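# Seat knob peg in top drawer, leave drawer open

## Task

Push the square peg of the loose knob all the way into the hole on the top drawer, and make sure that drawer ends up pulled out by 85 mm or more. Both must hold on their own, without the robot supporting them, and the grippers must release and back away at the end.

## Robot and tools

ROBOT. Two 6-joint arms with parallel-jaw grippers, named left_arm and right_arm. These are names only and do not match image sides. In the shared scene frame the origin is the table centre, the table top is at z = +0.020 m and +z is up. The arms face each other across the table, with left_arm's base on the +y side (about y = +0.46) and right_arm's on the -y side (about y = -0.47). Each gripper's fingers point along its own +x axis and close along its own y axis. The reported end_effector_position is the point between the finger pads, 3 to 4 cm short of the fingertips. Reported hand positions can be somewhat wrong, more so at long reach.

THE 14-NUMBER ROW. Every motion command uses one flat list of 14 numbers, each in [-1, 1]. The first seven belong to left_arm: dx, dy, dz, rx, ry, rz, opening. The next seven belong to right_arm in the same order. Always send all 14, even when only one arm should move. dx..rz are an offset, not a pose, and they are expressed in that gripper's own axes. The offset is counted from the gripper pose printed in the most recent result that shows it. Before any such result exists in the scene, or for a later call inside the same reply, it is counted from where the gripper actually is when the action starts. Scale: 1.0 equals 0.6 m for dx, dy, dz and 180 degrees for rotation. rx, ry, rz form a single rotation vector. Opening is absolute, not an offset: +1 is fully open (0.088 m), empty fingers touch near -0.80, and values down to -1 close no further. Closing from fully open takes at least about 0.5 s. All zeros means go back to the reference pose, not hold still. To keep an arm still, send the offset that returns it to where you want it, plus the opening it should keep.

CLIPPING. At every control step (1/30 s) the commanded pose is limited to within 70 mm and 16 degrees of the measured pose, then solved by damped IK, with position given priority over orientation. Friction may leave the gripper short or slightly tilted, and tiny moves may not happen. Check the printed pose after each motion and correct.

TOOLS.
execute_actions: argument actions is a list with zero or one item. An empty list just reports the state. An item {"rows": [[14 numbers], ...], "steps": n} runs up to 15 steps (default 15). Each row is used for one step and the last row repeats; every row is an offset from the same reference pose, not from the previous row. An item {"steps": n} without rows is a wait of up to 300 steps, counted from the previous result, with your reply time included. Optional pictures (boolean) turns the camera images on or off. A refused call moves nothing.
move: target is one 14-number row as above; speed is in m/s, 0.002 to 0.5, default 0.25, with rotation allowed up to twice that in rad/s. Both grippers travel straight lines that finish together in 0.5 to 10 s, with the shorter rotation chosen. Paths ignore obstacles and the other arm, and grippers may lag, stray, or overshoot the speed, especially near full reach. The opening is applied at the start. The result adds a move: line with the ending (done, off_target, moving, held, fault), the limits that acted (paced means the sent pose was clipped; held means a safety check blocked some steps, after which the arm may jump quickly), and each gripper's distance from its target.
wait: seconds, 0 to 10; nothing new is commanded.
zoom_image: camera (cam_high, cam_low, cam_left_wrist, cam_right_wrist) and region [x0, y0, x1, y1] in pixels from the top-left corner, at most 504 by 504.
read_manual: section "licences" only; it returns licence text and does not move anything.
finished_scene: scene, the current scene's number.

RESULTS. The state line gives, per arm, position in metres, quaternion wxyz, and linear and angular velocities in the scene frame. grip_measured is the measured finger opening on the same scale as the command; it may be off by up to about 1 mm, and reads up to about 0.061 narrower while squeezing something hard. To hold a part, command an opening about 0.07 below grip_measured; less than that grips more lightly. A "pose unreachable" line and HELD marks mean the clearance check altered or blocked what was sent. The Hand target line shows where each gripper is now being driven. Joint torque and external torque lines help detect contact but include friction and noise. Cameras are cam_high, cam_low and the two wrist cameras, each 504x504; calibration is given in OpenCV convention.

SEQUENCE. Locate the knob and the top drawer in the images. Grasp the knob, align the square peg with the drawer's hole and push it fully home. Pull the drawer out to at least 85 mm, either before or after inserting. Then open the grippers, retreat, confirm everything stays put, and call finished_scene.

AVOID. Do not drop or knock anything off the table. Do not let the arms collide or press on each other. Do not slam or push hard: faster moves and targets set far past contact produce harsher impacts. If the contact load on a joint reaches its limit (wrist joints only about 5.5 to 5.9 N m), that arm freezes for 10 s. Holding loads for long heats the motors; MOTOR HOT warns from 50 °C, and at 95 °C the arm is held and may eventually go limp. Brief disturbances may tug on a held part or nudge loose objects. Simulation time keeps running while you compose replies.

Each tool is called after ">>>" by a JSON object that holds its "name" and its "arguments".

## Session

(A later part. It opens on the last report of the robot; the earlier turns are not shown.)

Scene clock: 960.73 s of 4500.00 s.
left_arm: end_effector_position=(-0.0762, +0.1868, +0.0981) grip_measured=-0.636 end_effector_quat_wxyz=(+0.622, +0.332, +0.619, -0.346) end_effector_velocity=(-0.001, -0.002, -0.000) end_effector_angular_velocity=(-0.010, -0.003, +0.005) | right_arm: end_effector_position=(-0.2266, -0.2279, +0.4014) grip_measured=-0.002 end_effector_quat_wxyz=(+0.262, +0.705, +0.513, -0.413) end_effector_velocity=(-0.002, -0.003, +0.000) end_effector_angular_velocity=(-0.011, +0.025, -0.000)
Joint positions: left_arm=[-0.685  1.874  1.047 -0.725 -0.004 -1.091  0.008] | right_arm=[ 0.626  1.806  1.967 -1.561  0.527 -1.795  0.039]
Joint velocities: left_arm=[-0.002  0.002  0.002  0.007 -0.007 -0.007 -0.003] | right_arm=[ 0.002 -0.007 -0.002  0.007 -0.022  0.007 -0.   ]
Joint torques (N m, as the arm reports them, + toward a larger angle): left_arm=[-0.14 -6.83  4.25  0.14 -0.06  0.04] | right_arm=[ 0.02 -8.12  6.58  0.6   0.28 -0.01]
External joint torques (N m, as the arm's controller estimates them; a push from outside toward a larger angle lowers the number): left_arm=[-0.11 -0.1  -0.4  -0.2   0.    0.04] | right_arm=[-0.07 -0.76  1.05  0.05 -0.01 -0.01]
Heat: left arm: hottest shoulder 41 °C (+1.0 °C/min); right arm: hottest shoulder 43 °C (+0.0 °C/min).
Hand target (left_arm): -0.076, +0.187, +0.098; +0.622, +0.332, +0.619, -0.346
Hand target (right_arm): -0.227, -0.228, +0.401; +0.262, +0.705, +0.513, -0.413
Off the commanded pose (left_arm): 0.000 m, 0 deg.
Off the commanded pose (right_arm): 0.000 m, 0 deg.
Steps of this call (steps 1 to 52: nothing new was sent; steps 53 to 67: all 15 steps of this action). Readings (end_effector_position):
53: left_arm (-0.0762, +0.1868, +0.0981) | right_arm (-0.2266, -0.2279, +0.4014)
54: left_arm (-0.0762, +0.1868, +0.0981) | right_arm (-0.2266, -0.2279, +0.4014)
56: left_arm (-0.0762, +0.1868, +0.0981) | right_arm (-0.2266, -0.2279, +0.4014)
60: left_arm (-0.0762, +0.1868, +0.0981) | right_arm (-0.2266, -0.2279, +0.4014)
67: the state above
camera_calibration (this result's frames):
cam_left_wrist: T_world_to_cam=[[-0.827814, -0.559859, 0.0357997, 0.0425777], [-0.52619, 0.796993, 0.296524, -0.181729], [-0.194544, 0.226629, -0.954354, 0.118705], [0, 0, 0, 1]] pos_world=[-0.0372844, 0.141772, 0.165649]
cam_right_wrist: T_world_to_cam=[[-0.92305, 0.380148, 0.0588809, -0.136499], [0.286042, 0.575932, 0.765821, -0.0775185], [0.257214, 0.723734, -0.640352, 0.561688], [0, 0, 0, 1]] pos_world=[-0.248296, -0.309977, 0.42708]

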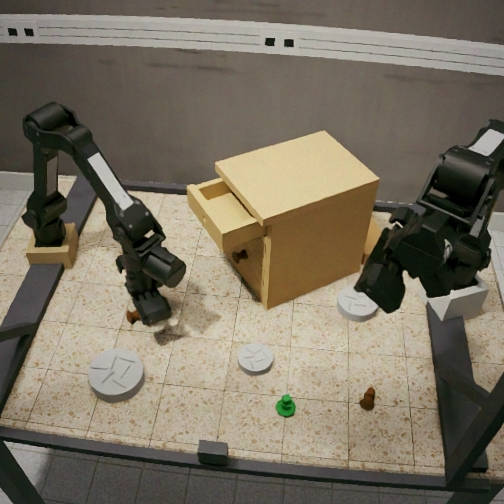

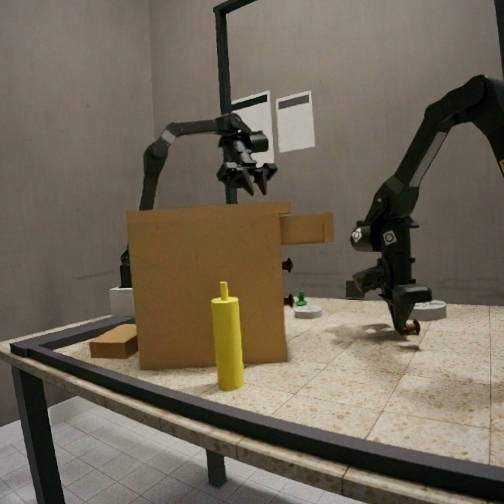

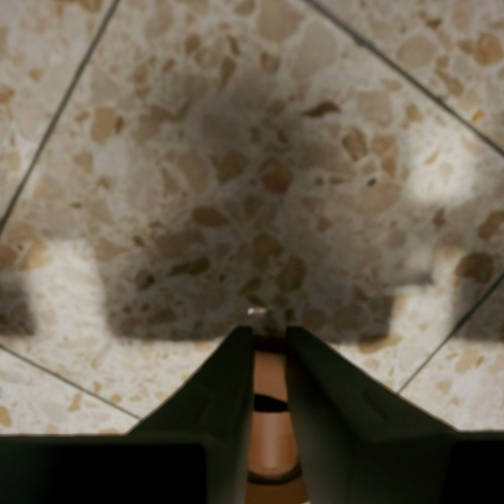

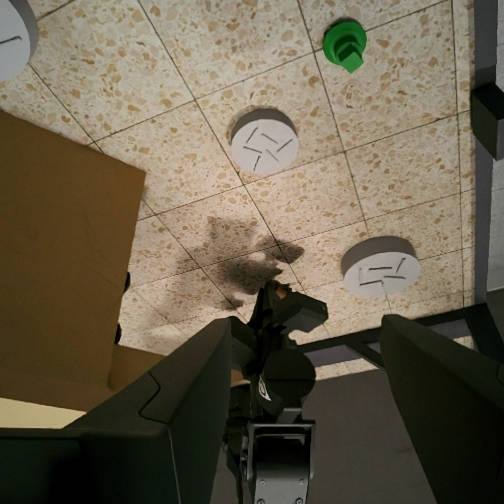

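>>> {"name": "execute_actions", "arguments": {"actions": [{"rows":[[0,0,0,0,0,0,-0.74,0,0,0,0,0,0,0]],"steps":10}], "pictures": false}}

>>> {"name": "execute_actions", "arguments": {"actions": [{"rows":[[0,0,0,0,0,0,0.0,0,0,0,0,0,0,0]],"steps":15}]}}

Scene clock: 963.93 s of 4500.00 s.
left_arm: end_effector_position=(-0.0762, +0.1868, +0.0981) grip_measured=-0.649 end_effector_quat_wxyz=(+0.622, +0.332, +0.619, -0.346) end_effector_velocity=(+0.000, -0.000, +0.003) end_effector_angular_velocity=(-0.006, -0.005, -0.010) | right_arm: end_effector_position=(-0.2266, -0.2279, +0.4014) grip_measured=-0.002 end_effector_quat_wxyz=(+0.262, +0.705, +0.513, -0.413) end_effector_velocity=(+0.003, +0.000, -0.004) end_effector_angular_velocity=(-0.016, -0.015, +0.000)
Joint positions: left_arm=[-0.685  1.874  1.047 -0.725 -0.004 -1.091  0.007] | right_arm=[ 0.626  1.806  1.967 -1.561  0.527 -1.795  0.039]
Joint velocities: left_arm=[-0.002 -0.007  0.002 -0.007 -0.007  0.007 -0.   ] | right_arm=[-0.007  0.002 -0.007 -0.007 -0.007 -0.007 -0.   ]
Joint torques (N m, as the arm reports them, + toward a larger angle): left_arm=[-0.12 -6.79  4.27  0.24 -0.05  0.03] | right_arm=[ 0.01 -8.07  6.62  0.59  0.29 -0.02]
External joint torques (N m, as the arm's controller estimates them; a push from outside toward a larger angle lowers the number): left_arm=[-0.11 -0.04 -0.35 -0.08  0.    0.03] | right_arm=[ 0.04 -0.86  1.19  0.07 -0.01 -0.02]
Heat: left arm: hottest shoulder 41 °C (+1.0 °C/min); right arm: hottest shoulder 43 °C (+0.0 °C/min).
Hand target (left_arm): -0.076, +0.187, +0.098; +0.622, +0.332, +0.619, -0.346
Hand target (right_arm): -0.227, -0.228, +0.401; +0.262, +0.705, +0.513, -0.413
Off the commanded pose (left_arm): 0.000 m, 0 deg.
Off the commanded pose (right_arm): 0.000 m, 0 deg.
Steps of this call (steps 1 to 86: nothing new was sent; steps 87 to 96: all 10 steps of this action). Readings (end_effector_position):
87: left_arm (-0.0762, +0.1868, +0.0981) | right_arm (-0.2266, -0.2279, +0.4014)
88: left_arm (-0.0762, +0.1868, +0.0981) | right_arm (-0.2266, -0.2279, +0.4014)
90: left_arm (-0.0762, +0.1868, +0.0981) | right_arm (-0.2266, -0.2279, +0.4014)
94: left_arm (-0.0762, +0.1868, +0.0981) | right_arm (-0.2266, -0.2279, +0.4014)
96: the state above

Scene clock: 964.43 s of 4500.00 s.
left_arm: end_effector_position=(-0.0762, +0.1868, +0.0981) grip_measured=-0.016 end_effector_quat_wxyz=(+0.622, +0.332, +0.619, -0.346) end_effector_velocity=(+0.003, +0.005, +0.000) end_effector_angular_velocity=(+0.015, -0.017, +0.005) | right_arm: end_effector_position=(-0.2266, -0.2279, +0.4014) grip_measured=-0.002 end_effector_quat_wxyz=(+0.262, +0.705, +0.513, -0.413) end_effector_velocity=(-0.000, +0.002, -0.001) end_effector_angular_velocity=(+0.006, -0.005, +0.003)
Joint positions: left_arm=[-0.685  1.874  1.047 -0.725 -0.004 -1.091  0.038] | right_arm=[ 0.626  1.806  1.967 -1.561  0.527 -1.795  0.039]
Joint velocities: left_arm=[-0.002 -0.002 -0.002 -0.022 -0.007 -0.007  0.005] | right_arm=[-0.002  0.002 -0.002  0.007  0.007 -0.007 -0.   ]
Joint torques (N m, as the arm reports them, + toward a larger angle): left_arm=[-0.04 -6.87  3.94  0.25 -0.06  0.02] | right_arm=[-0.03 -8.11  6.57  0.62  0.28 -0.02]
External joint torques (N m, as the arm's controller estimates them; a push from outside toward a larger angle lowers the number): left_arm=[-0.03 -0.19 -0.62 -0.07  0.    0.02] | right_arm=[-0.03 -0.91  1.11  0.06 -0.02 -0.02]
Heat: left arm: hottest shoulder 41 °C (+1.0 °C/min); right arm: hottest shoulder 43 °C (+0.0 °C/min).
Hand target (left_arm): -0.076, +0.187, +0.098; +0.622, +0.332, +0.619, -0.346
Hand target (right_arm): -0.227, -0.228, +0.401; +0.262, +0.705, +0.513, -0.413
Off the commanded pose (left_arm): 0.000 m, 0 deg.
Off the commanded pose (right_arm): 0.000 m, 0 deg.
Steps of this call (steps 1 to 15: all 15 steps of this action). Readings (end_effector_position):
1: left_arm (-0.0762, +0.1868, +0.0981) | right_arm (-0.2266, -0.2279, +0.4014)
2: left_arm (-0.0762, +0.1868, +0.0981) | right_arm (-0.2266, -0.2279, +0.4014)
4: left_arm (-0.0762, +0.1868, +0.0981) | right_arm (-0.2266, -0.2279, +0.4014)
8: left_arm (-0.0762, +0.1868, +0.0981) | right_arm (-0.2266, -0.2279, +0.4014)
15: the state above
camera_calibration (this result's frames):
cam_left_wrist: T_world_to_cam=[[-0.827814, -0.559859, 0.0357997, 0.0425777], [-0.52619, 0.796993, 0.296524, -0.181729], [-0.194544, 0.226629, -0.954354, 0.118705], [0, 0, 0, 1]] pos_world=[-0.0372844, 0.141772, 0.165649]
cam_right_wrist: T_world_to_cam=[[-0.92305, 0.380148, 0.0588809, -0.136499], [0.286042, 0.575932, 0.765821, -0.0775185], [0.257214, 0.723734, -0.640352, 0.561688], [0, 0, 0, 1]] pos_world=[-0.248296, -0.309977, 0.42708]

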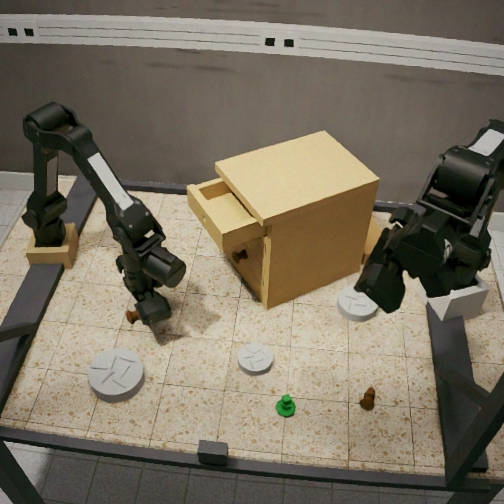

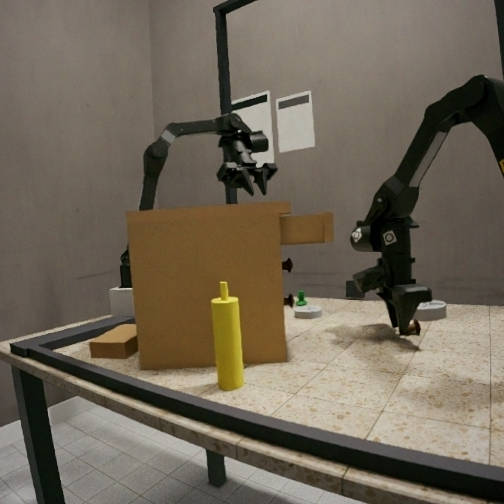

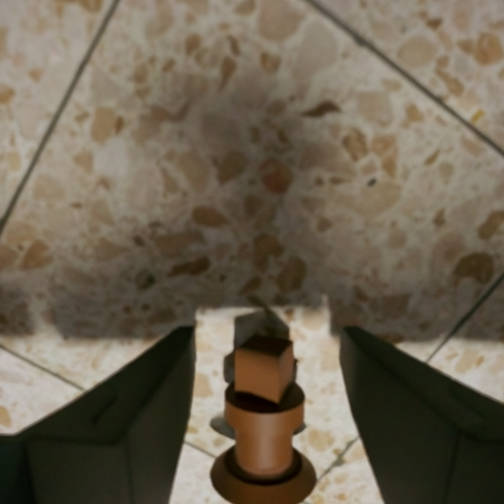

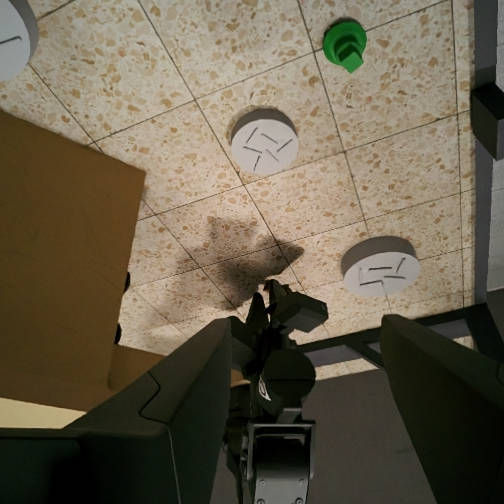

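>>> {"name": "zoom_image", "arguments": {"camera": "cam_left_wrist", "region": [190,290,350,504]}}

Region (190, 290, 350, 504) of cam_left_wrist's 504x504 image, scaled by 2.355, with more detail than that image has; it fills the left 377 columns of this view, and the rest is white.

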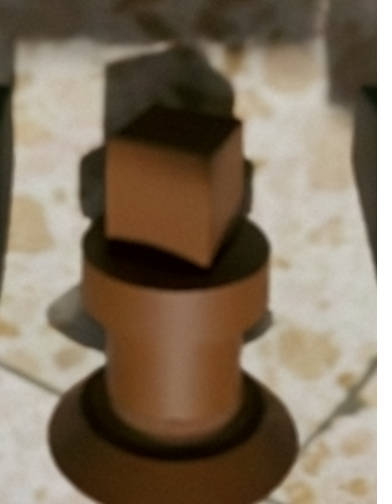

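>>> {"name": "move", "arguments": {"target": [-0.02,0.021,-0.033,0,0,-0.105,0.0,0,0,0,0,0,0,0], "speed": 0.05}}

Scene clock: 984.43 s of 4500.00 s.
left_arm: end_effector_position=(-0.0767, +0.2100, +0.1072) grip_measured=-0.003 end_effector_quat_wxyz=(+0.560, +0.230, +0.664, -0.439) end_effector_velocity=(-0.001, +0.002, +0.001) end_effector_angular_velocity=(-0.001, +0.011, +0.002) | right_arm: end_effector_position=(-0.2266, -0.2279, +0.4014) grip_measured=-0.002 end_effector_quat_wxyz=(+0.262, +0.705, +0.513, -0.413) end_effector_velocity=(+0.003, -0.004, -0.001) end_effector_angular_velocity=(-0.028, -0.007, +0.008)
Joint positions: left_arm=[-0.646  1.606  0.712 -0.381  0.152 -1.075  0.039] | right_arm=[ 0.626  1.806  1.967 -1.561  0.527 -1.795  0.039]
Joint velocities: left_arm=[-0.002 -0.012 -0.012  0.007  0.007 -0.007  0.   ] | right_arm=[-0.002 -0.002  0.002 -0.022 -0.022 -0.007  0.   ]
Joint torques (N m, as the arm reports them, + toward a larger angle): left_arm=[ 0.37 -6.68  3.57  0.91  0.21  0.11] | right_arm=[ 0.04 -8.13  6.6   0.6   0.29 -0.03]
External joint torques (N m, as the arm's controller estimates them; a push from outside toward a larger angle lowers the number): left_arm=[ 0.38 -1.59 -1.28  0.15  0.17  0.09] | right_arm=[ 0.07 -0.93  1.15  0.07 -0.01 -0.03]
Heat: left arm: hottest shoulder 41 °C (+0.0 °C/min); right arm: hottest shoulder 43 °C (+0.0 °C/min).
Hand target (left_arm): -0.076, +0.210, +0.110; +0.557, +0.225, +0.665, -0.443
Hand target (right_arm): -0.227, -0.228, +0.401; +0.262, +0.705, +0.513, -0.413
Off the commanded pose (left_arm): 0.003 m, 1 deg.
Off the commanded pose (right_arm): 0.000 m, 0 deg.
After step 90, 13.43 s passed at rest.
move: done
camera_calibration (this result's frames):
cam_left_wrist: T_world_to_cam=[[-0.777916, -0.525542, 0.344459, 0.0183371], [-0.445939, 0.847937, 0.286605, -0.206725], [-0.442702, 0.0693467, -0.893983, 0.129546], [0, 0, 0, 1]] pos_world=[-0.0205719, 0.175943, 0.168744]
cam_right_wrist: T_world_to_cam=[[-0.92305, 0.380148, 0.0588809, -0.136499], [0.286042, 0.575932, 0.765821, -0.0775185], [0.257214, 0.723734, -0.640352, 0.561688], [0, 0, 0, 1]] pos_world=[-0.248296, -0.309977, 0.42708]

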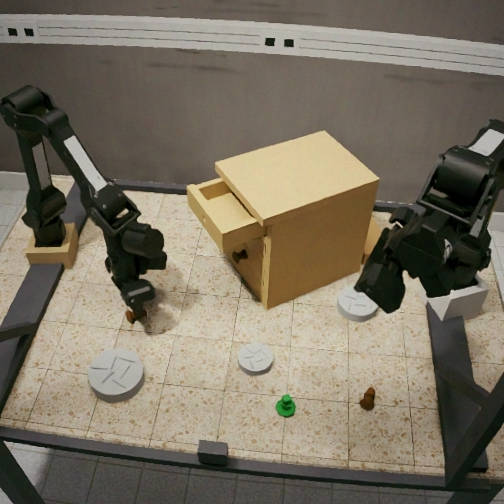

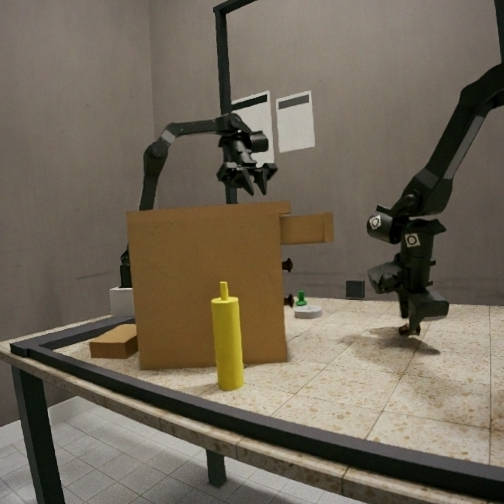

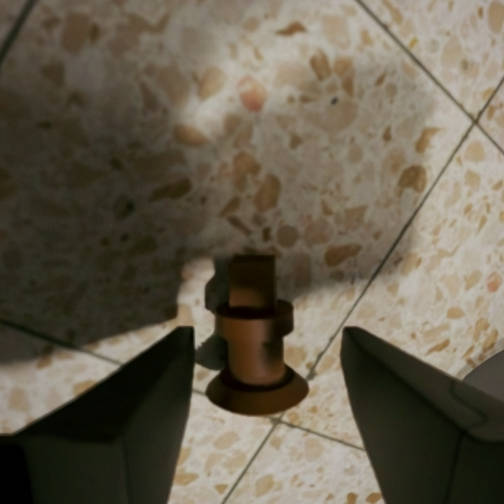

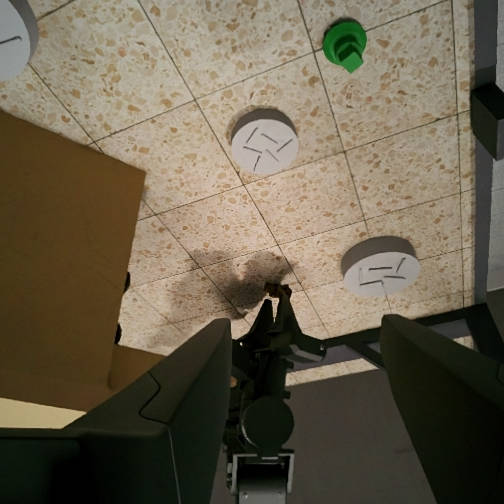

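>>> {"name": "move", "arguments": {"target": [0.018,0.005,0,0,0,0,-0.25,0,0,0,0,0,0,0], "speed": 0.04}}

Scene clock: 993.80 s of 4500.00 s.
left_arm: end_effector_position=(-0.0785, +0.2069, +0.1007) grip_measured=-0.246 end_effector_quat_wxyz=(+0.559, +0.225, +0.664, -0.443) end_effector_velocity=(+0.000, -0.000, -0.002) end_effector_angular_velocity=(+0.001, -0.006, +0.007) | right_arm: end_effector_position=(-0.2266, -0.2279, +0.4014) grip_measured=-0.002 end_effector_quat_wxyz=(+0.262, +0.705, +0.513, -0.413) end_effector_velocity=(+0.001, -0.001, +0.001) end_effector_angular_velocity=(-0.008, -0.002, +0.005)
Joint positions: left_arm=[-0.646  1.631  0.701 -0.331  0.153 -1.075  0.027] | right_arm=[ 0.626  1.806  1.967 -1.561  0.527 -1.795  0.039]
Joint velocities: left_arm=[-0.002  0.007 -0.002  0.007 -0.007 -0.007 -0.   ] | right_arm=[-0.002 -0.002  0.002 -0.007 -0.007 -0.007  0.   ]
Joint torques (N m, as the arm reports them, + toward a larger angle): left_arm=[-0.18 -4.28  3.63  0.92 -0.01 -0.03] | right_arm=[ 0.01 -8.11  6.58  0.59  0.28 -0.02]
External joint torques (N m, as the arm's controller estimates them; a push from outside toward a larger angle lowers the number): left_arm=[-0.18  0.91 -1.15  0.13 -0.05 -0.05] | right_arm=[ 0.01 -0.85  1.08  0.04 -0.02 -0.01]
Heat: left arm: hottest shoulder 41 °C (-1.0 °C/min); right arm: hottest shoulder 43 °C (+0.0 °C/min).
Hand target (left_arm): -0.077, +0.210, +0.096; +0.560, +0.230, +0.664, -0.439
Hand target (right_arm): -0.227, -0.228, +0.401; +0.262, +0.705, +0.513, -0.413
Off the commanded pose (left_arm): 0.006 m, 1 deg.
Off the commanded pose (right_arm): 0.000 m, 0 deg.
After step 90, 5.60 s passed at rest.
move: done
camera_calibration (this result's frames):
cam_left_wrist: T_world_to_cam=[[-0.77558, -0.521221, 0.356096, 0.0156304], [-0.443761, 0.851388, 0.279669, -0.202818], [-0.448945, 0.0588838, -0.891617, 0.124614], [0, 0, 0, 1]] pos_world=[-0.0219352, 0.173486, 0.162264]
cam_right_wrist: T_world_to_cam=[[-0.92305, 0.380148, 0.0588809, -0.136499], [0.286042, 0.575932, 0.765821, -0.0775185], [0.257214, 0.723734, -0.640352, 0.561688], [0, 0, 0, 1]] pos_world=[-0.248296, -0.309977, 0.42708]

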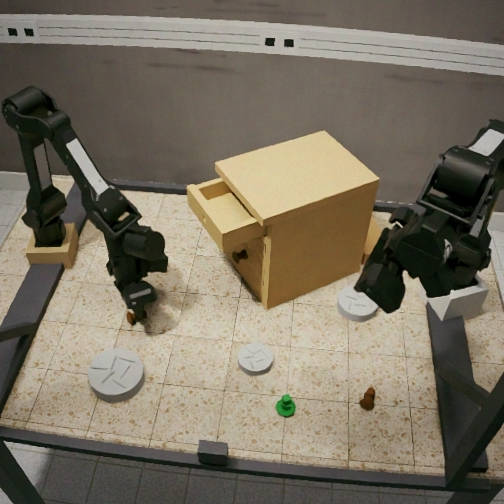

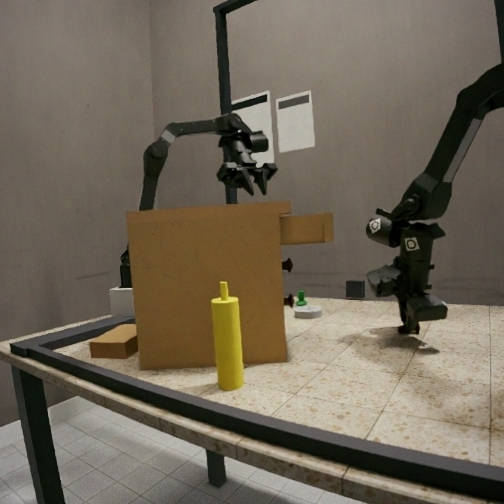

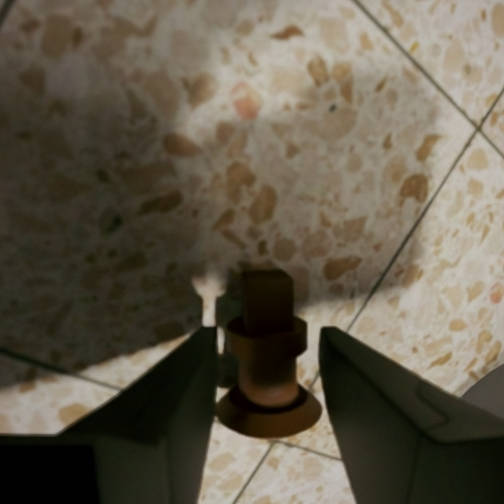

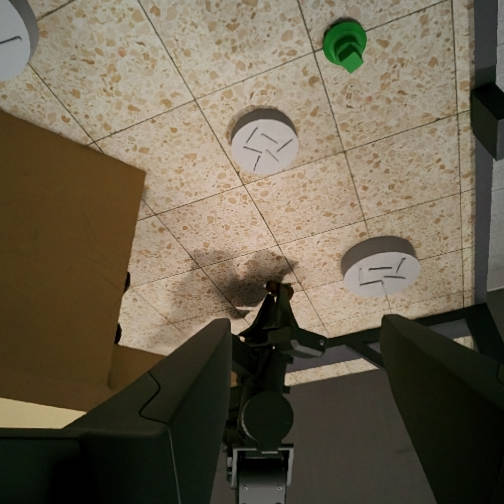

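>>> {"name": "move", "arguments": {"target": [0.012,0,-0.012,0,0,0,-0.25,0,0,0,0,0,0,0], "speed": 0.03}}

Scene clock: 996.90 s of 4500.00 s.
left_arm: end_effector_position=(-0.0852, +0.2086, +0.0985) grip_measured=-0.247 end_effector_quat_wxyz=(+0.556, +0.220, +0.664, -0.448) end_effector_velocity=(+0.001, -0.001, +0.000) end_effector_angular_velocity=(-0.010, -0.010, +0.020) | right_arm: end_effector_position=(-0.2266, -0.2279, +0.4014) grip_measured=-0.002 end_effector_quat_wxyz=(+0.262, +0.705, +0.513, -0.413) end_effector_velocity=(-0.001, +0.000, -0.000) end_effector_angular_velocity=(-0.003, +0.006, +0.005)
Joint positions: left_arm=[-0.67   1.636  0.689 -0.298  0.149 -1.1    0.027] | right_arm=[ 0.626  1.806  1.967 -1.561  0.527 -1.795  0.039]
Joint velocities: left_arm=[-0.007 -0.002 -0.002  0.007 -0.022 -0.022 -0.   ] | right_arm=[-0.002 -0.002 -0.002  0.007 -0.007 -0.007 -0.   ]
Joint torques (N m, as the arm reports them, + toward a larger angle): left_arm=[-0.27 -4.36  3.67  0.94 -0.15 -0.08] | right_arm=[ 0.02 -8.11  6.6   0.61  0.28 -0.02]
External joint torques (N m, as the arm's controller estimates them; a push from outside toward a larger angle lowers the number): left_arm=[-0.3   0.85 -1.06  0.14 -0.19 -0.1 ] | right_arm=[ 0.02 -0.91  1.14  0.05 -0.02 -0.02]
Heat: left arm: hottest shoulder 40 °C (-2.0 °C/min); right arm: hottest shoulder 43 °C (+0.0 °C/min).
Hand target (left_arm): -0.084, +0.212, +0.094; +0.559, +0.225, +0.664, -0.443
Hand target (right_arm): -0.227, -0.228, +0.401; +0.262, +0.705, +0.513, -0.413
Off the commanded pose (left_arm): 0.006 m, 1 deg.
Off the commanded pose (right_arm): 0.000 m, 0 deg.
move: done
camera_calibration (this result's frames):
cam_left_wrist: T_world_to_cam=[[-0.771948, -0.517675, 0.368929, 0.0104273], [-0.441061, 0.854113, 0.275602, -0.206573], [-0.45778, 0.0500302, -0.887657, 0.120283], [0, 0, 0, 1]] pos_world=[-0.0279986, 0.175817, 0.159856]
cam_right_wrist: T_world_to_cam=[[-0.92305, 0.380148, 0.0588809, -0.136499], [0.286042, 0.575932, 0.765821, -0.0775185], [0.257214, 0.723734, -0.640352, 0.561688], [0, 0, 0, 1]] pos_world=[-0.248296, -0.309977, 0.42708]

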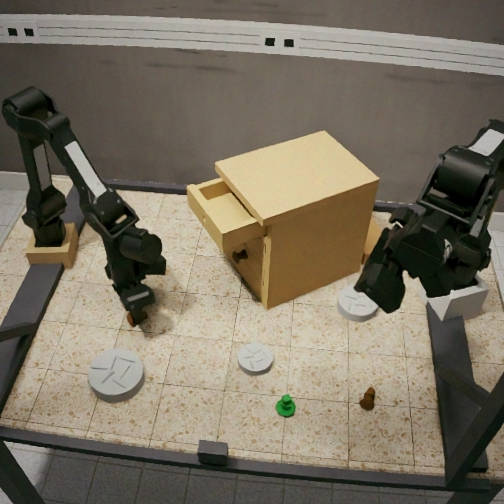

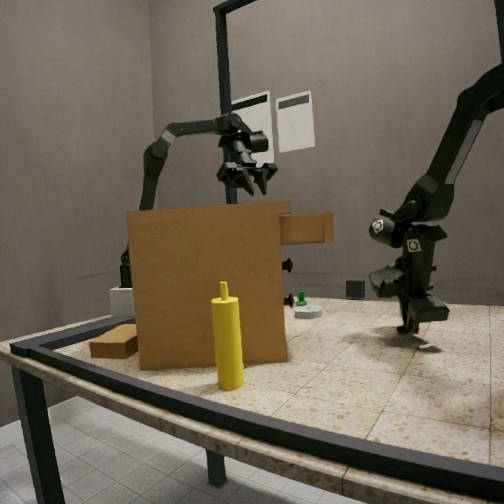

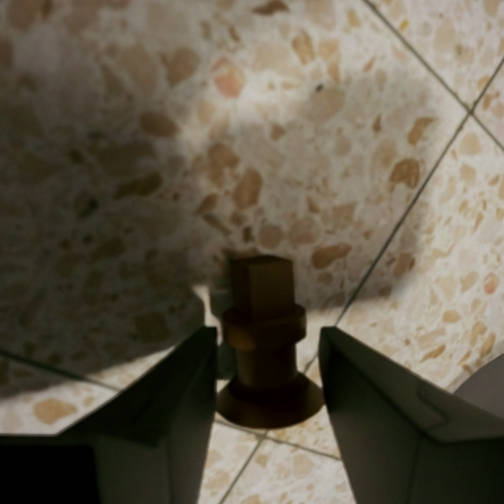

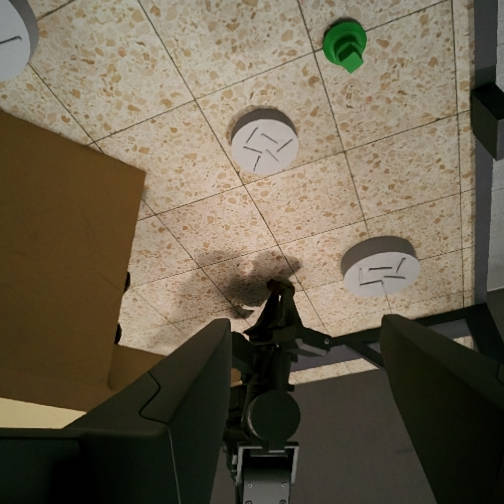

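>>> {"name": "execute_actions", "arguments": {"actions": [{"rows":[[0,0,0,0,0,0,-0.68,0,0,0,0,0,0,0]],"steps":15}], "pictures": false}}

>>> {"name": "move", "arguments": {"target": [-0.05,0,0,0,0,0,-0.68,0,0,0,0,0,0,0], "speed": 0.05}}

Scene clock: 999.37 s of 4500.00 s.
left_arm: end_effector_position=(-0.0871, +0.2080, +0.1006) grip_measured=-0.665 end_effector_quat_wxyz=(+0.553, +0.218, +0.666, -0.451) end_effector_velocity=(+0.000, +0.000, +0.001) end_effector_angular_velocity=(+0.001, -0.006, +0.007) | right_arm: end_effector_position=(-0.2266, -0.2279, +0.4014) grip_measured=-0.002 end_effector_quat_wxyz=(+0.262, +0.705, +0.513, -0.413) end_effector_velocity=(+0.003, +0.000, +0.003) end_effector_angular_velocity=(+0.006, -0.005, +0.003)
Joint positions: left_arm=[-0.671  1.631  0.691 -0.296  0.156 -1.101  0.006] | right_arm=[ 0.626  1.806  1.967 -1.561  0.527 -1.795  0.039]
Joint velocities: left_arm=[-0.002 -0.002  0.002 -0.007 -0.007 -0.007 -0.004] | right_arm=[-0.002 -0.007  0.002 -0.007  0.007 -0.007 -0.   ]
Joint torques (N m, as the arm reports them, + toward a larger angle): left_arm=[-0.09 -4.63  4.24  0.62 -0.21  0.06] | right_arm=[ 0.03 -8.12  6.65  0.6   0.28 -0.03]
External joint torques (N m, as the arm's controller estimates them; a push from outside toward a larger angle lowers the number): left_arm=[-0.1   0.51 -0.48 -0.17 -0.25  0.04] | right_arm=[ 0.08 -0.78  1.12  0.06 -0.03 -0.03]
Heat: left arm: hottest shoulder 40 °C (-2.0 °C/min); right arm: hottest shoulder 43 °C (+0.0 °C/min).
Hand target (left_arm): -0.085, +0.209, +0.099; +0.556, +0.220, +0.664, -0.448
Hand target (right_arm): -0.227, -0.228, +0.401; +0.262, +0.705, +0.513, -0.413
Off the commanded pose (left_arm): 0.003 m, 1 deg.
Off the commanded pose (right_arm): 0.000 m, 0 deg.
Steps of this call (steps 1 to 59: nothing new was sent; steps 60 to 74: all 15 steps of this action). Readings (end_effector_position):
60: left_arm (-0.0854, +0.2086, +0.0984) | right_arm (-0.2266, -0.2279, +0.4014)
61: left_arm (-0.0854, +0.2086, +0.0984) | right_arm (-0.2266, -0.2279, +0.4014)
63: left_arm (-0.0854, +0.2086, +0.0984) | right_arm (-0.2266, -0.2279, +0.4014)
67: left_arm (-0.0861, +0.2085, +0.0991) | right_arm (-0.2266, -0.2279, +0.4014)
74: the state above

Scene clock: 1000.57 s of 4500.00 s.
left_arm: end_effector_position=(-0.0763, +0.2187, +0.1211) grip_measured=-0.677 end_effector_quat_wxyz=(+0.556, +0.227, +0.666, -0.443) end_effector_velocity=(+0.004, +0.003, +0.001) end_effector_angular_velocity=(+0.010, -0.011, +0.012) | right_arm: end_effector_position=(-0.2266, -0.2279, +0.4014) grip_measured=-0.002 end_effector_quat_wxyz=(+0.262, +0.705, +0.513, -0.413) end_effector_velocity=(+0.002, -0.001, -0.001) end_effector_angular_velocity=(-0.011, -0.006, +0.005)
Joint positions: left_arm=[-0.656  1.532  0.701 -0.432  0.157 -1.085  0.006] | right_arm=[ 0.626  1.806  1.967 -1.561  0.527 -1.795  0.039]
Joint velocities: left_arm=[ 0.002 -0.012 -0.002 -0.022 -0.007 -0.007  0.   ] | right_arm=[-0.002 -0.002 -0.002 -0.007 -0.007 -0.007 -0.   ]
Joint torques (N m, as the arm reports them, + toward a larger angle): left_arm=[ 0.26 -6.6   5.77  0.56  0.24  0.14] | right_arm=[ 0.01 -8.12  6.59  0.61  0.29 -0.03]
External joint torques (N m, as the arm's controller estimates them; a push from outside toward a larger angle lowers the number): left_arm=[ 0.26 -1.8   0.7  -0.21  0.19  0.12] | right_arm=[ 0.05 -0.88  1.12  0.06 -0.01 -0.03]
Heat: left arm: hottest shoulder 40 °C (-2.0 °C/min); right arm: hottest shoulder 43 °C (+0.0 °C/min).
Hand target (left_arm): -0.078, +0.214, +0.129; +0.553, +0.218, +0.666, -0.451
Hand target (right_arm): -0.227, -0.228, +0.401; +0.262, +0.705, +0.513, -0.413
Off the commanded pose (left_arm): 0.009 m, 1 deg.
Off the commanded pose (right_arm): 0.000 m, 0 deg.
move: off_target (left_arm)
camera_calibration (this result's frames):
cam_left_wrist: T_world_to_cam=[[-0.774955, -0.521443, 0.35713, 0.0162708], [-0.440315, 0.850807, 0.286794, -0.218083], [-0.453395, 0.0650032, -0.888936, 0.141073], [0, 0, 0, 1]] pos_world=[-0.0194541, 0.18486, 0.182139]
cam_right_wrist: T_world_to_cam=[[-0.92305, 0.380148, 0.0588809, -0.136499], [0.286042, 0.575932, 0.765821, -0.0775185], [0.257214, 0.723734, -0.640352, 0.561688], [0, 0, 0, 1]] pos_world=[-0.248296, -0.309977, 0.42708]

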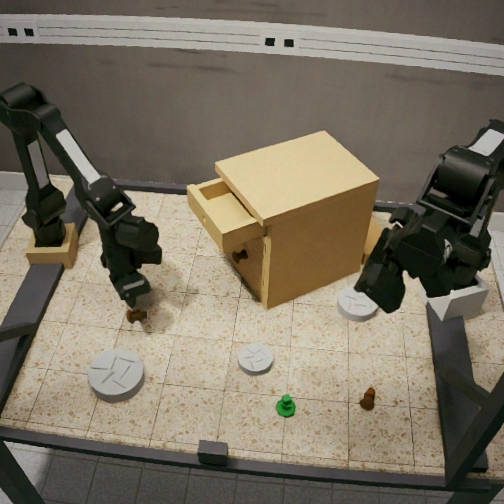

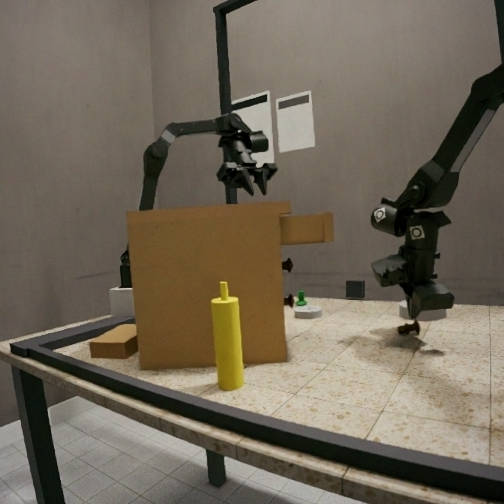

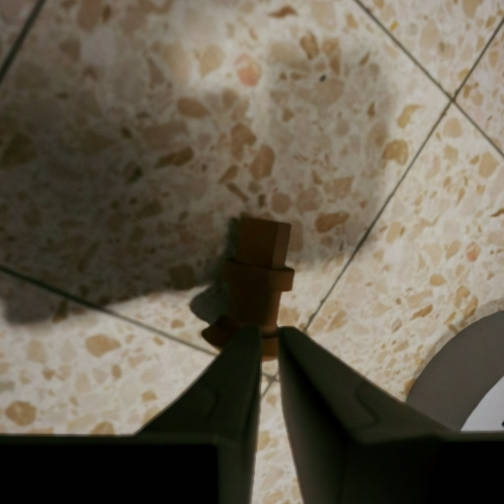

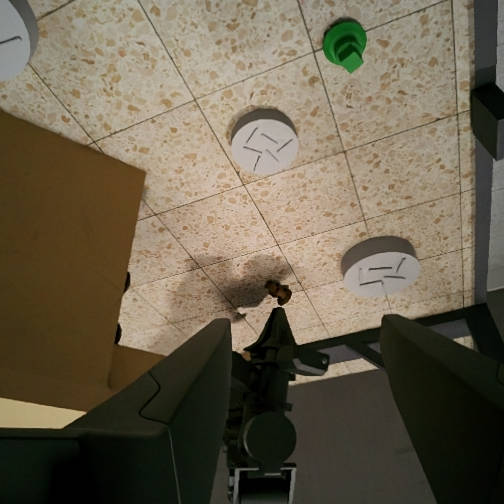

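>>> {"name": "move", "arguments": {"target": [0,0,-0.006,0,0,0,0.0,0,0,0,0,0,0,0], "speed": 0.05}}

Scene clock: 1003.67 s of 4500.00 s.
left_arm: end_effector_position=(-0.0783, +0.2201, +0.1215) grip_measured=-0.005 end_effector_quat_wxyz=(+0.555, +0.227, +0.667, -0.442) end_effector_velocity=(+0.000, +0.002, -0.001) end_effector_angular_velocity=(+0.005, -0.008, +0.002) | right_arm: end_effector_position=(-0.2266, -0.2279, +0.4014) grip_measured=-0.002 end_effector_quat_wxyz=(+0.262, +0.705, +0.513, -0.413) end_effector_velocity=(+0.002, -0.001, -0.001) end_effector_angular_velocity=(-0.011, -0.006, +0.005)
Joint positions: left_arm=[-0.664  1.531  0.702 -0.433  0.157 -1.094  0.039] | right_arm=[ 0.626  1.806  1.967 -1.561  0.527 -1.795  0.039]
Joint velocities: left_arm=[-0.007 -0.002 -0.002 -0.007 -0.007 -0.007  0.001] | right_arm=[-0.002 -0.002 -0.002 -0.007 -0.007 -0.007  0.   ]
Joint torques (N m, as the arm reports them, + toward a larger angle): left_arm=[-0.53 -5.59  3.82  0.88 -0.08 -0.07] | right_arm=[ 0.03 -8.09  6.61  0.59  0.28 -0.03]
External joint torques (N m, as the arm's controller estimates them; a push from outside toward a larger angle lowers the number): left_arm=[-0.53 -0.84 -1.19  0.12 -0.13 -0.09] | right_arm=[ 0.03 -0.86  1.13  0.04 -0.02 -0.03]
Heat: left arm: hottest shoulder 40 °C (-1.0 °C/min); right arm: hottest shoulder 43 °C (+0.0 °C/min).
Hand target (left_arm): -0.078, +0.222, +0.121; +0.556, +0.227, +0.666, -0.443
Hand target (right_arm): -0.227, -0.228, +0.401; +0.262, +0.705, +0.513, -0.413
Off the commanded pose (left_arm): 0.002 m, 0 deg.
Off the commanded pose (right_arm): 0.000 m, 0 deg.
move: done
camera_calibration (this result's frames):
cam_left_wrist: T_world_to_cam=[[-0.774141, -0.522434, 0.357446, 0.0155027], [-0.439914, 0.850044, 0.289657, -0.22047], [-0.455171, 0.0669897, -0.88788, 0.1397], [0, 0, 0, 1]] pos_world=[-0.0213996, 0.18615, 0.182356]
cam_right_wrist: T_world_to_cam=[[-0.92305, 0.380148, 0.0588809, -0.136499], [0.286042, 0.575932, 0.765821, -0.0775185], [0.257214, 0.723734, -0.640352, 0.561688], [0, 0, 0, 1]] pos_world=[-0.248296, -0.309977, 0.42708]

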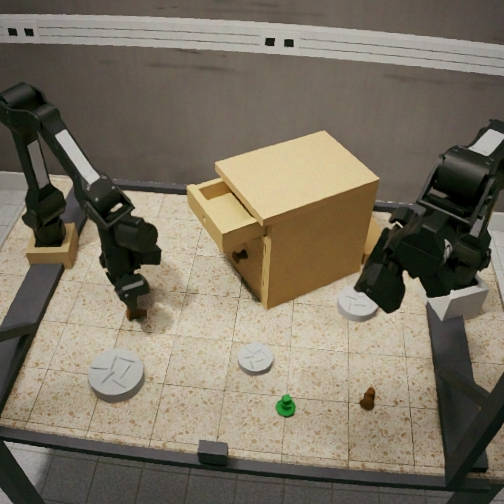

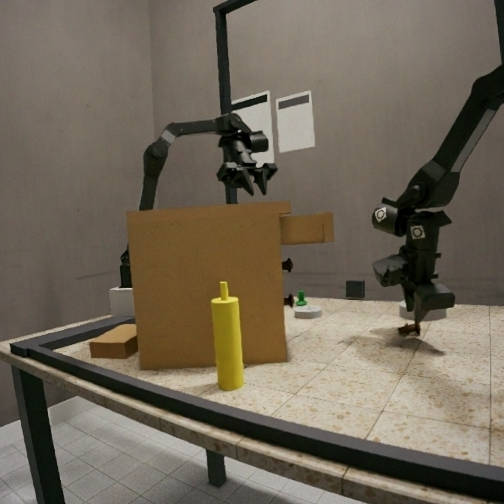

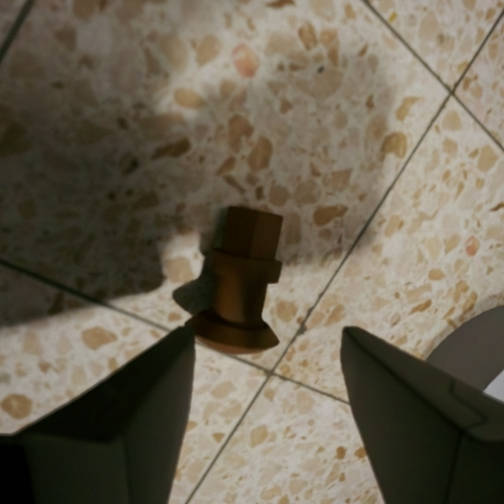

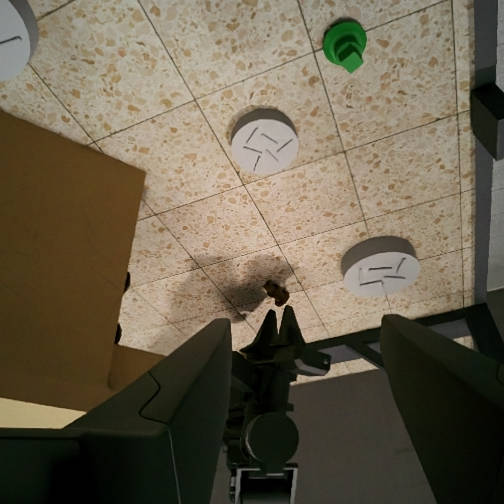

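>>> {"name": "zoom_image", "arguments": {"camera": "cam_left_wrist", "region": [160,190,320,370]}}

Region (160, 190, 320, 370) of cam_left_wrist's 504x504 image, scaled by 2.800, with more detail than that image has.

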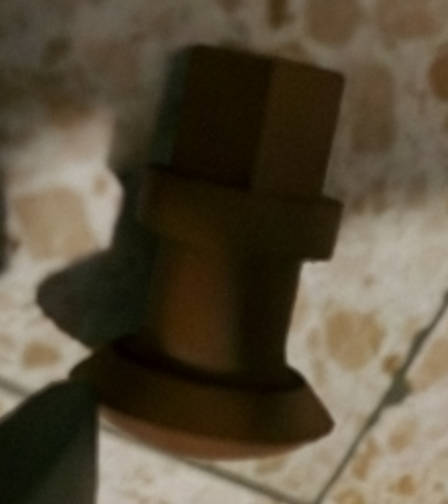

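>>> {"name": "move", "arguments": {"target": [-0.025,-0.07,0,0.055,0,0.26,0.0,0,0,0,0,0,0,0], "speed": 0.08}}

Scene clock: 1021.00 s of 4500.00 s.
left_arm: end_effector_position=(-0.1057, +0.2028, +0.1515) grip_measured=-0.003 end_effector_quat_wxyz=(+0.661, +0.517, +0.487, -0.243) end_effector_velocity=(+0.002, +0.002, +0.004) end_effector_angular_velocity=(+0.013, -0.024, +0.001) | right_arm: end_effector_position=(-0.2266, -0.2279, +0.4014) grip_measured=-0.002 end_effector_quat_wxyz=(+0.262, +0.705, +0.513, -0.413) end_effector_velocity=(+0.002, +0.003, -0.000) end_effector_angular_velocity=(+0.006, -0.005, -0.002)
Joint positions: left_arm=[-0.879  2.145  1.591 -1.443 -0.189 -1.156  0.039] | right_arm=[ 0.626  1.806  1.967 -1.561  0.527 -1.795  0.039]
Joint velocities: left_arm=[-0.002  0.007  0.017 -0.037 -0.007 -0.007 -0.   ] | right_arm=[-0.007 -0.002 -0.007  0.007  0.007 -0.007 -0.   ]
Joint torques (N m, as the arm reports them, + toward a larger angle): left_arm=[-0.31 -7.1   5.   -0.74 -0.39 -0.12] | right_arm=[ 0.03 -8.07  6.59  0.61  0.28 -0.02]
External joint torques (N m, as the arm's controller estimates them; a push from outside toward a larger angle lowers the number): left_arm=[-0.31  1.24  0.56 -0.3  -0.23 -0.09] | right_arm=[ 0.09 -0.85  1.13  0.06 -0.03 -0.01]
Heat: left arm: hottest shoulder 39 °C (-2.0 °C/min); right arm: hottest shoulder 43 °C (+0.0 °C/min).
Hand target (left_arm): -0.107, +0.202, +0.150; +0.662, +0.520, +0.483, -0.242
Hand target (right_arm): -0.227, -0.228, +0.401; +0.262, +0.705, +0.513, -0.413
Off the commanded pose (left_arm): 0.003 m, 1 deg.
Off the commanded pose (right_arm): 0.000 m, 0 deg.
After step 90, 8.80 s passed at rest.
move: done
camera_calibration (this result's frames):
cam_left_wrist: T_world_to_cam=[[-0.823255, -0.37219, -0.428632, 0.0579512], [-0.511949, 0.813022, 0.277315, -0.22477], [0.245273, 0.447739, -0.859867, 0.147635], [0, 0, 0, 1]] pos_world=[-0.103573, 0.13821, 0.214118]
cam_right_wrist: T_world_to_cam=[[-0.92305, 0.380148, 0.0588809, -0.136499], [0.286042, 0.575932, 0.765821, -0.0775185], [0.257214, 0.723734, -0.640352, 0.561688], [0, 0, 0, 1]] pos_world=[-0.248296, -0.309977, 0.42708]

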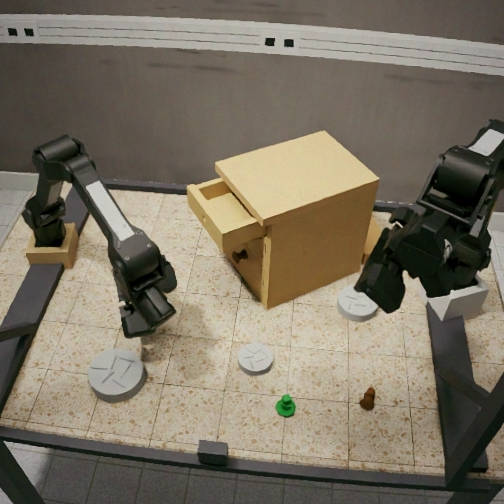

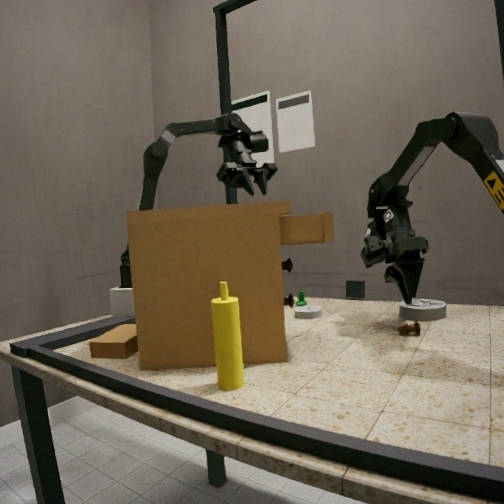

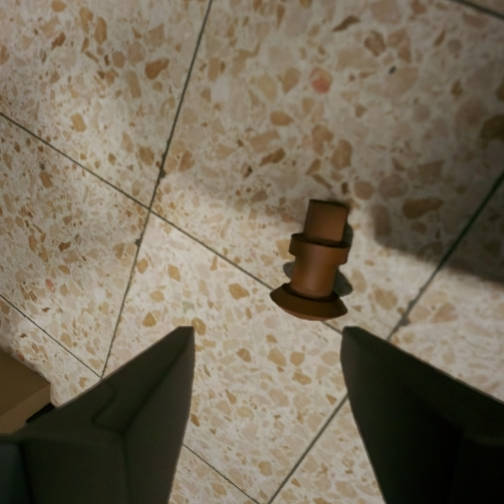

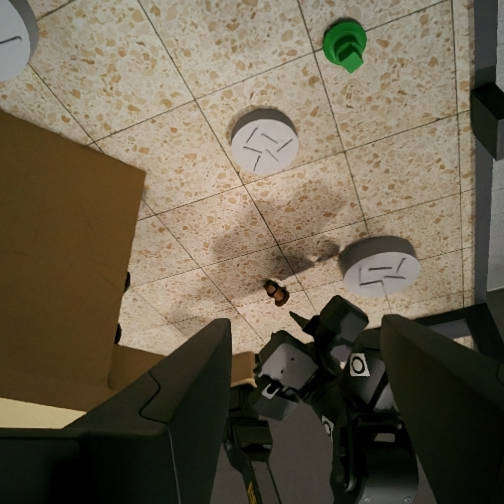

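>>> {"name": "move", "arguments": {"target": [0.045,-0.027,0.01,0.03,0,0,-0.1,0,0,0,0,0,0,0], "speed": 0.05}}

Scene clock: 1024.93 s of 4500.00 s.
left_arm: end_effector_position=(-0.1090, +0.1960, +0.1255) grip_measured=-0.097 end_effector_quat_wxyz=(+0.636, +0.542, +0.477, -0.272) end_effector_velocity=(+0.001, +0.001, +0.001) end_effector_angular_velocity=(+0.004, -0.009, -0.012) | right_arm: end_effector_position=(-0.2266, -0.2279, +0.4014) grip_measured=-0.002 end_effector_quat_wxyz=(+0.262, +0.705, +0.513, -0.413) end_effector_velocity=(+0.003, -0.004, -0.001) end_effector_angular_velocity=(-0.030, -0.015, +0.020)
Joint positions: left_arm=[-0.873  2.191  1.564 -1.35  -0.19  -1.056  0.034] | right_arm=[ 0.626  1.806  1.967 -1.561  0.527 -1.795  0.039]
Joint velocities: left_arm=[-0.002 -0.002 -0.002 -0.007 -0.007  0.007 -0.   ] | right_arm=[-0.002 -0.002  0.002 -0.022 -0.022 -0.022 -0.   ]
Joint torques (N m, as the arm reports them, + toward a larger angle): left_arm=[ 0.36 -7.27  3.29 -0.27 -0.31  0.08] | right_arm=[ 0.01 -8.12  6.55  0.6   0.29 -0.03]
External joint torques (N m, as the arm's controller estimates them; a push from outside toward a larger angle lowers the number): left_arm=[ 0.35  1.21 -1.01  0.14 -0.14  0.1 ] | right_arm=[-0.03 -0.82  1.04  0.05 -0.01 -0.03]
Heat: left arm: hottest shoulder 39 °C (-2.0 °C/min); right arm: hottest shoulder 43 °C (+0.0 °C/min).
Hand target (left_arm): -0.106, +0.197, +0.120; +0.635, +0.548, +0.475, -0.266
Hand target (right_arm): -0.227, -0.228, +0.401; +0.262, +0.705, +0.513, -0.413
Off the commanded pose (left_arm): 0.006 m, 1 deg.
Off the commanded pose (right_arm): 0.000 m, 0 deg.
move: done
camera_calibration (this result's frames):
cam_left_wrist: T_world_to_cam=[[-0.863761, -0.290336, -0.411851, 0.0190343], [-0.433256, 0.845252, 0.31279, -0.215871], [0.257304, 0.448613, -0.855886, 0.129728], [0, 0, 0, 1]] pos_world=[-0.110466, 0.129794, 0.186394]
cam_right_wrist: T_world_to_cam=[[-0.92305, 0.380148, 0.0588809, -0.136499], [0.286042, 0.575932, 0.765821, -0.0775185], [0.257214, 0.723734, -0.640352, 0.561688], [0, 0, 0, 1]] pos_world=[-0.248296, -0.309977, 0.42708]

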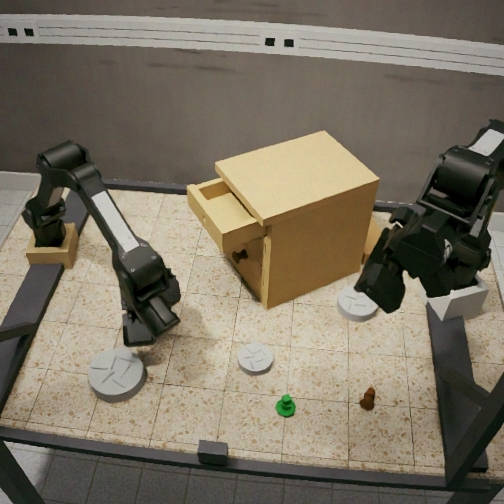

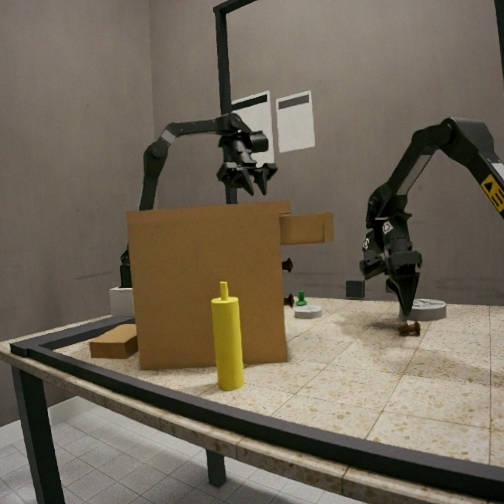

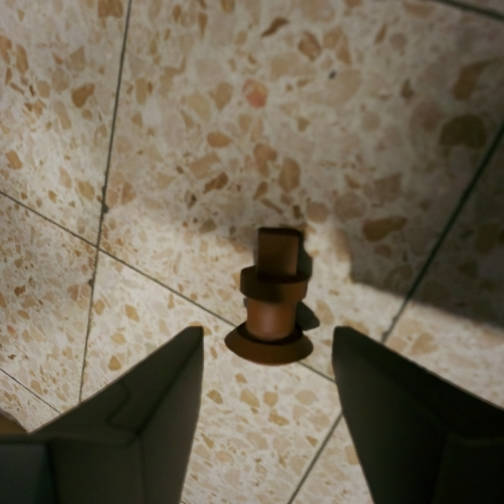

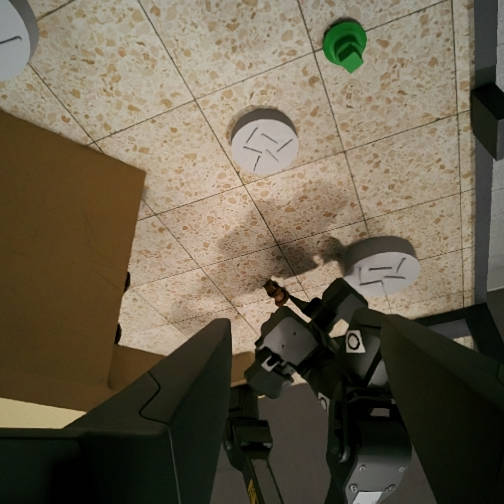

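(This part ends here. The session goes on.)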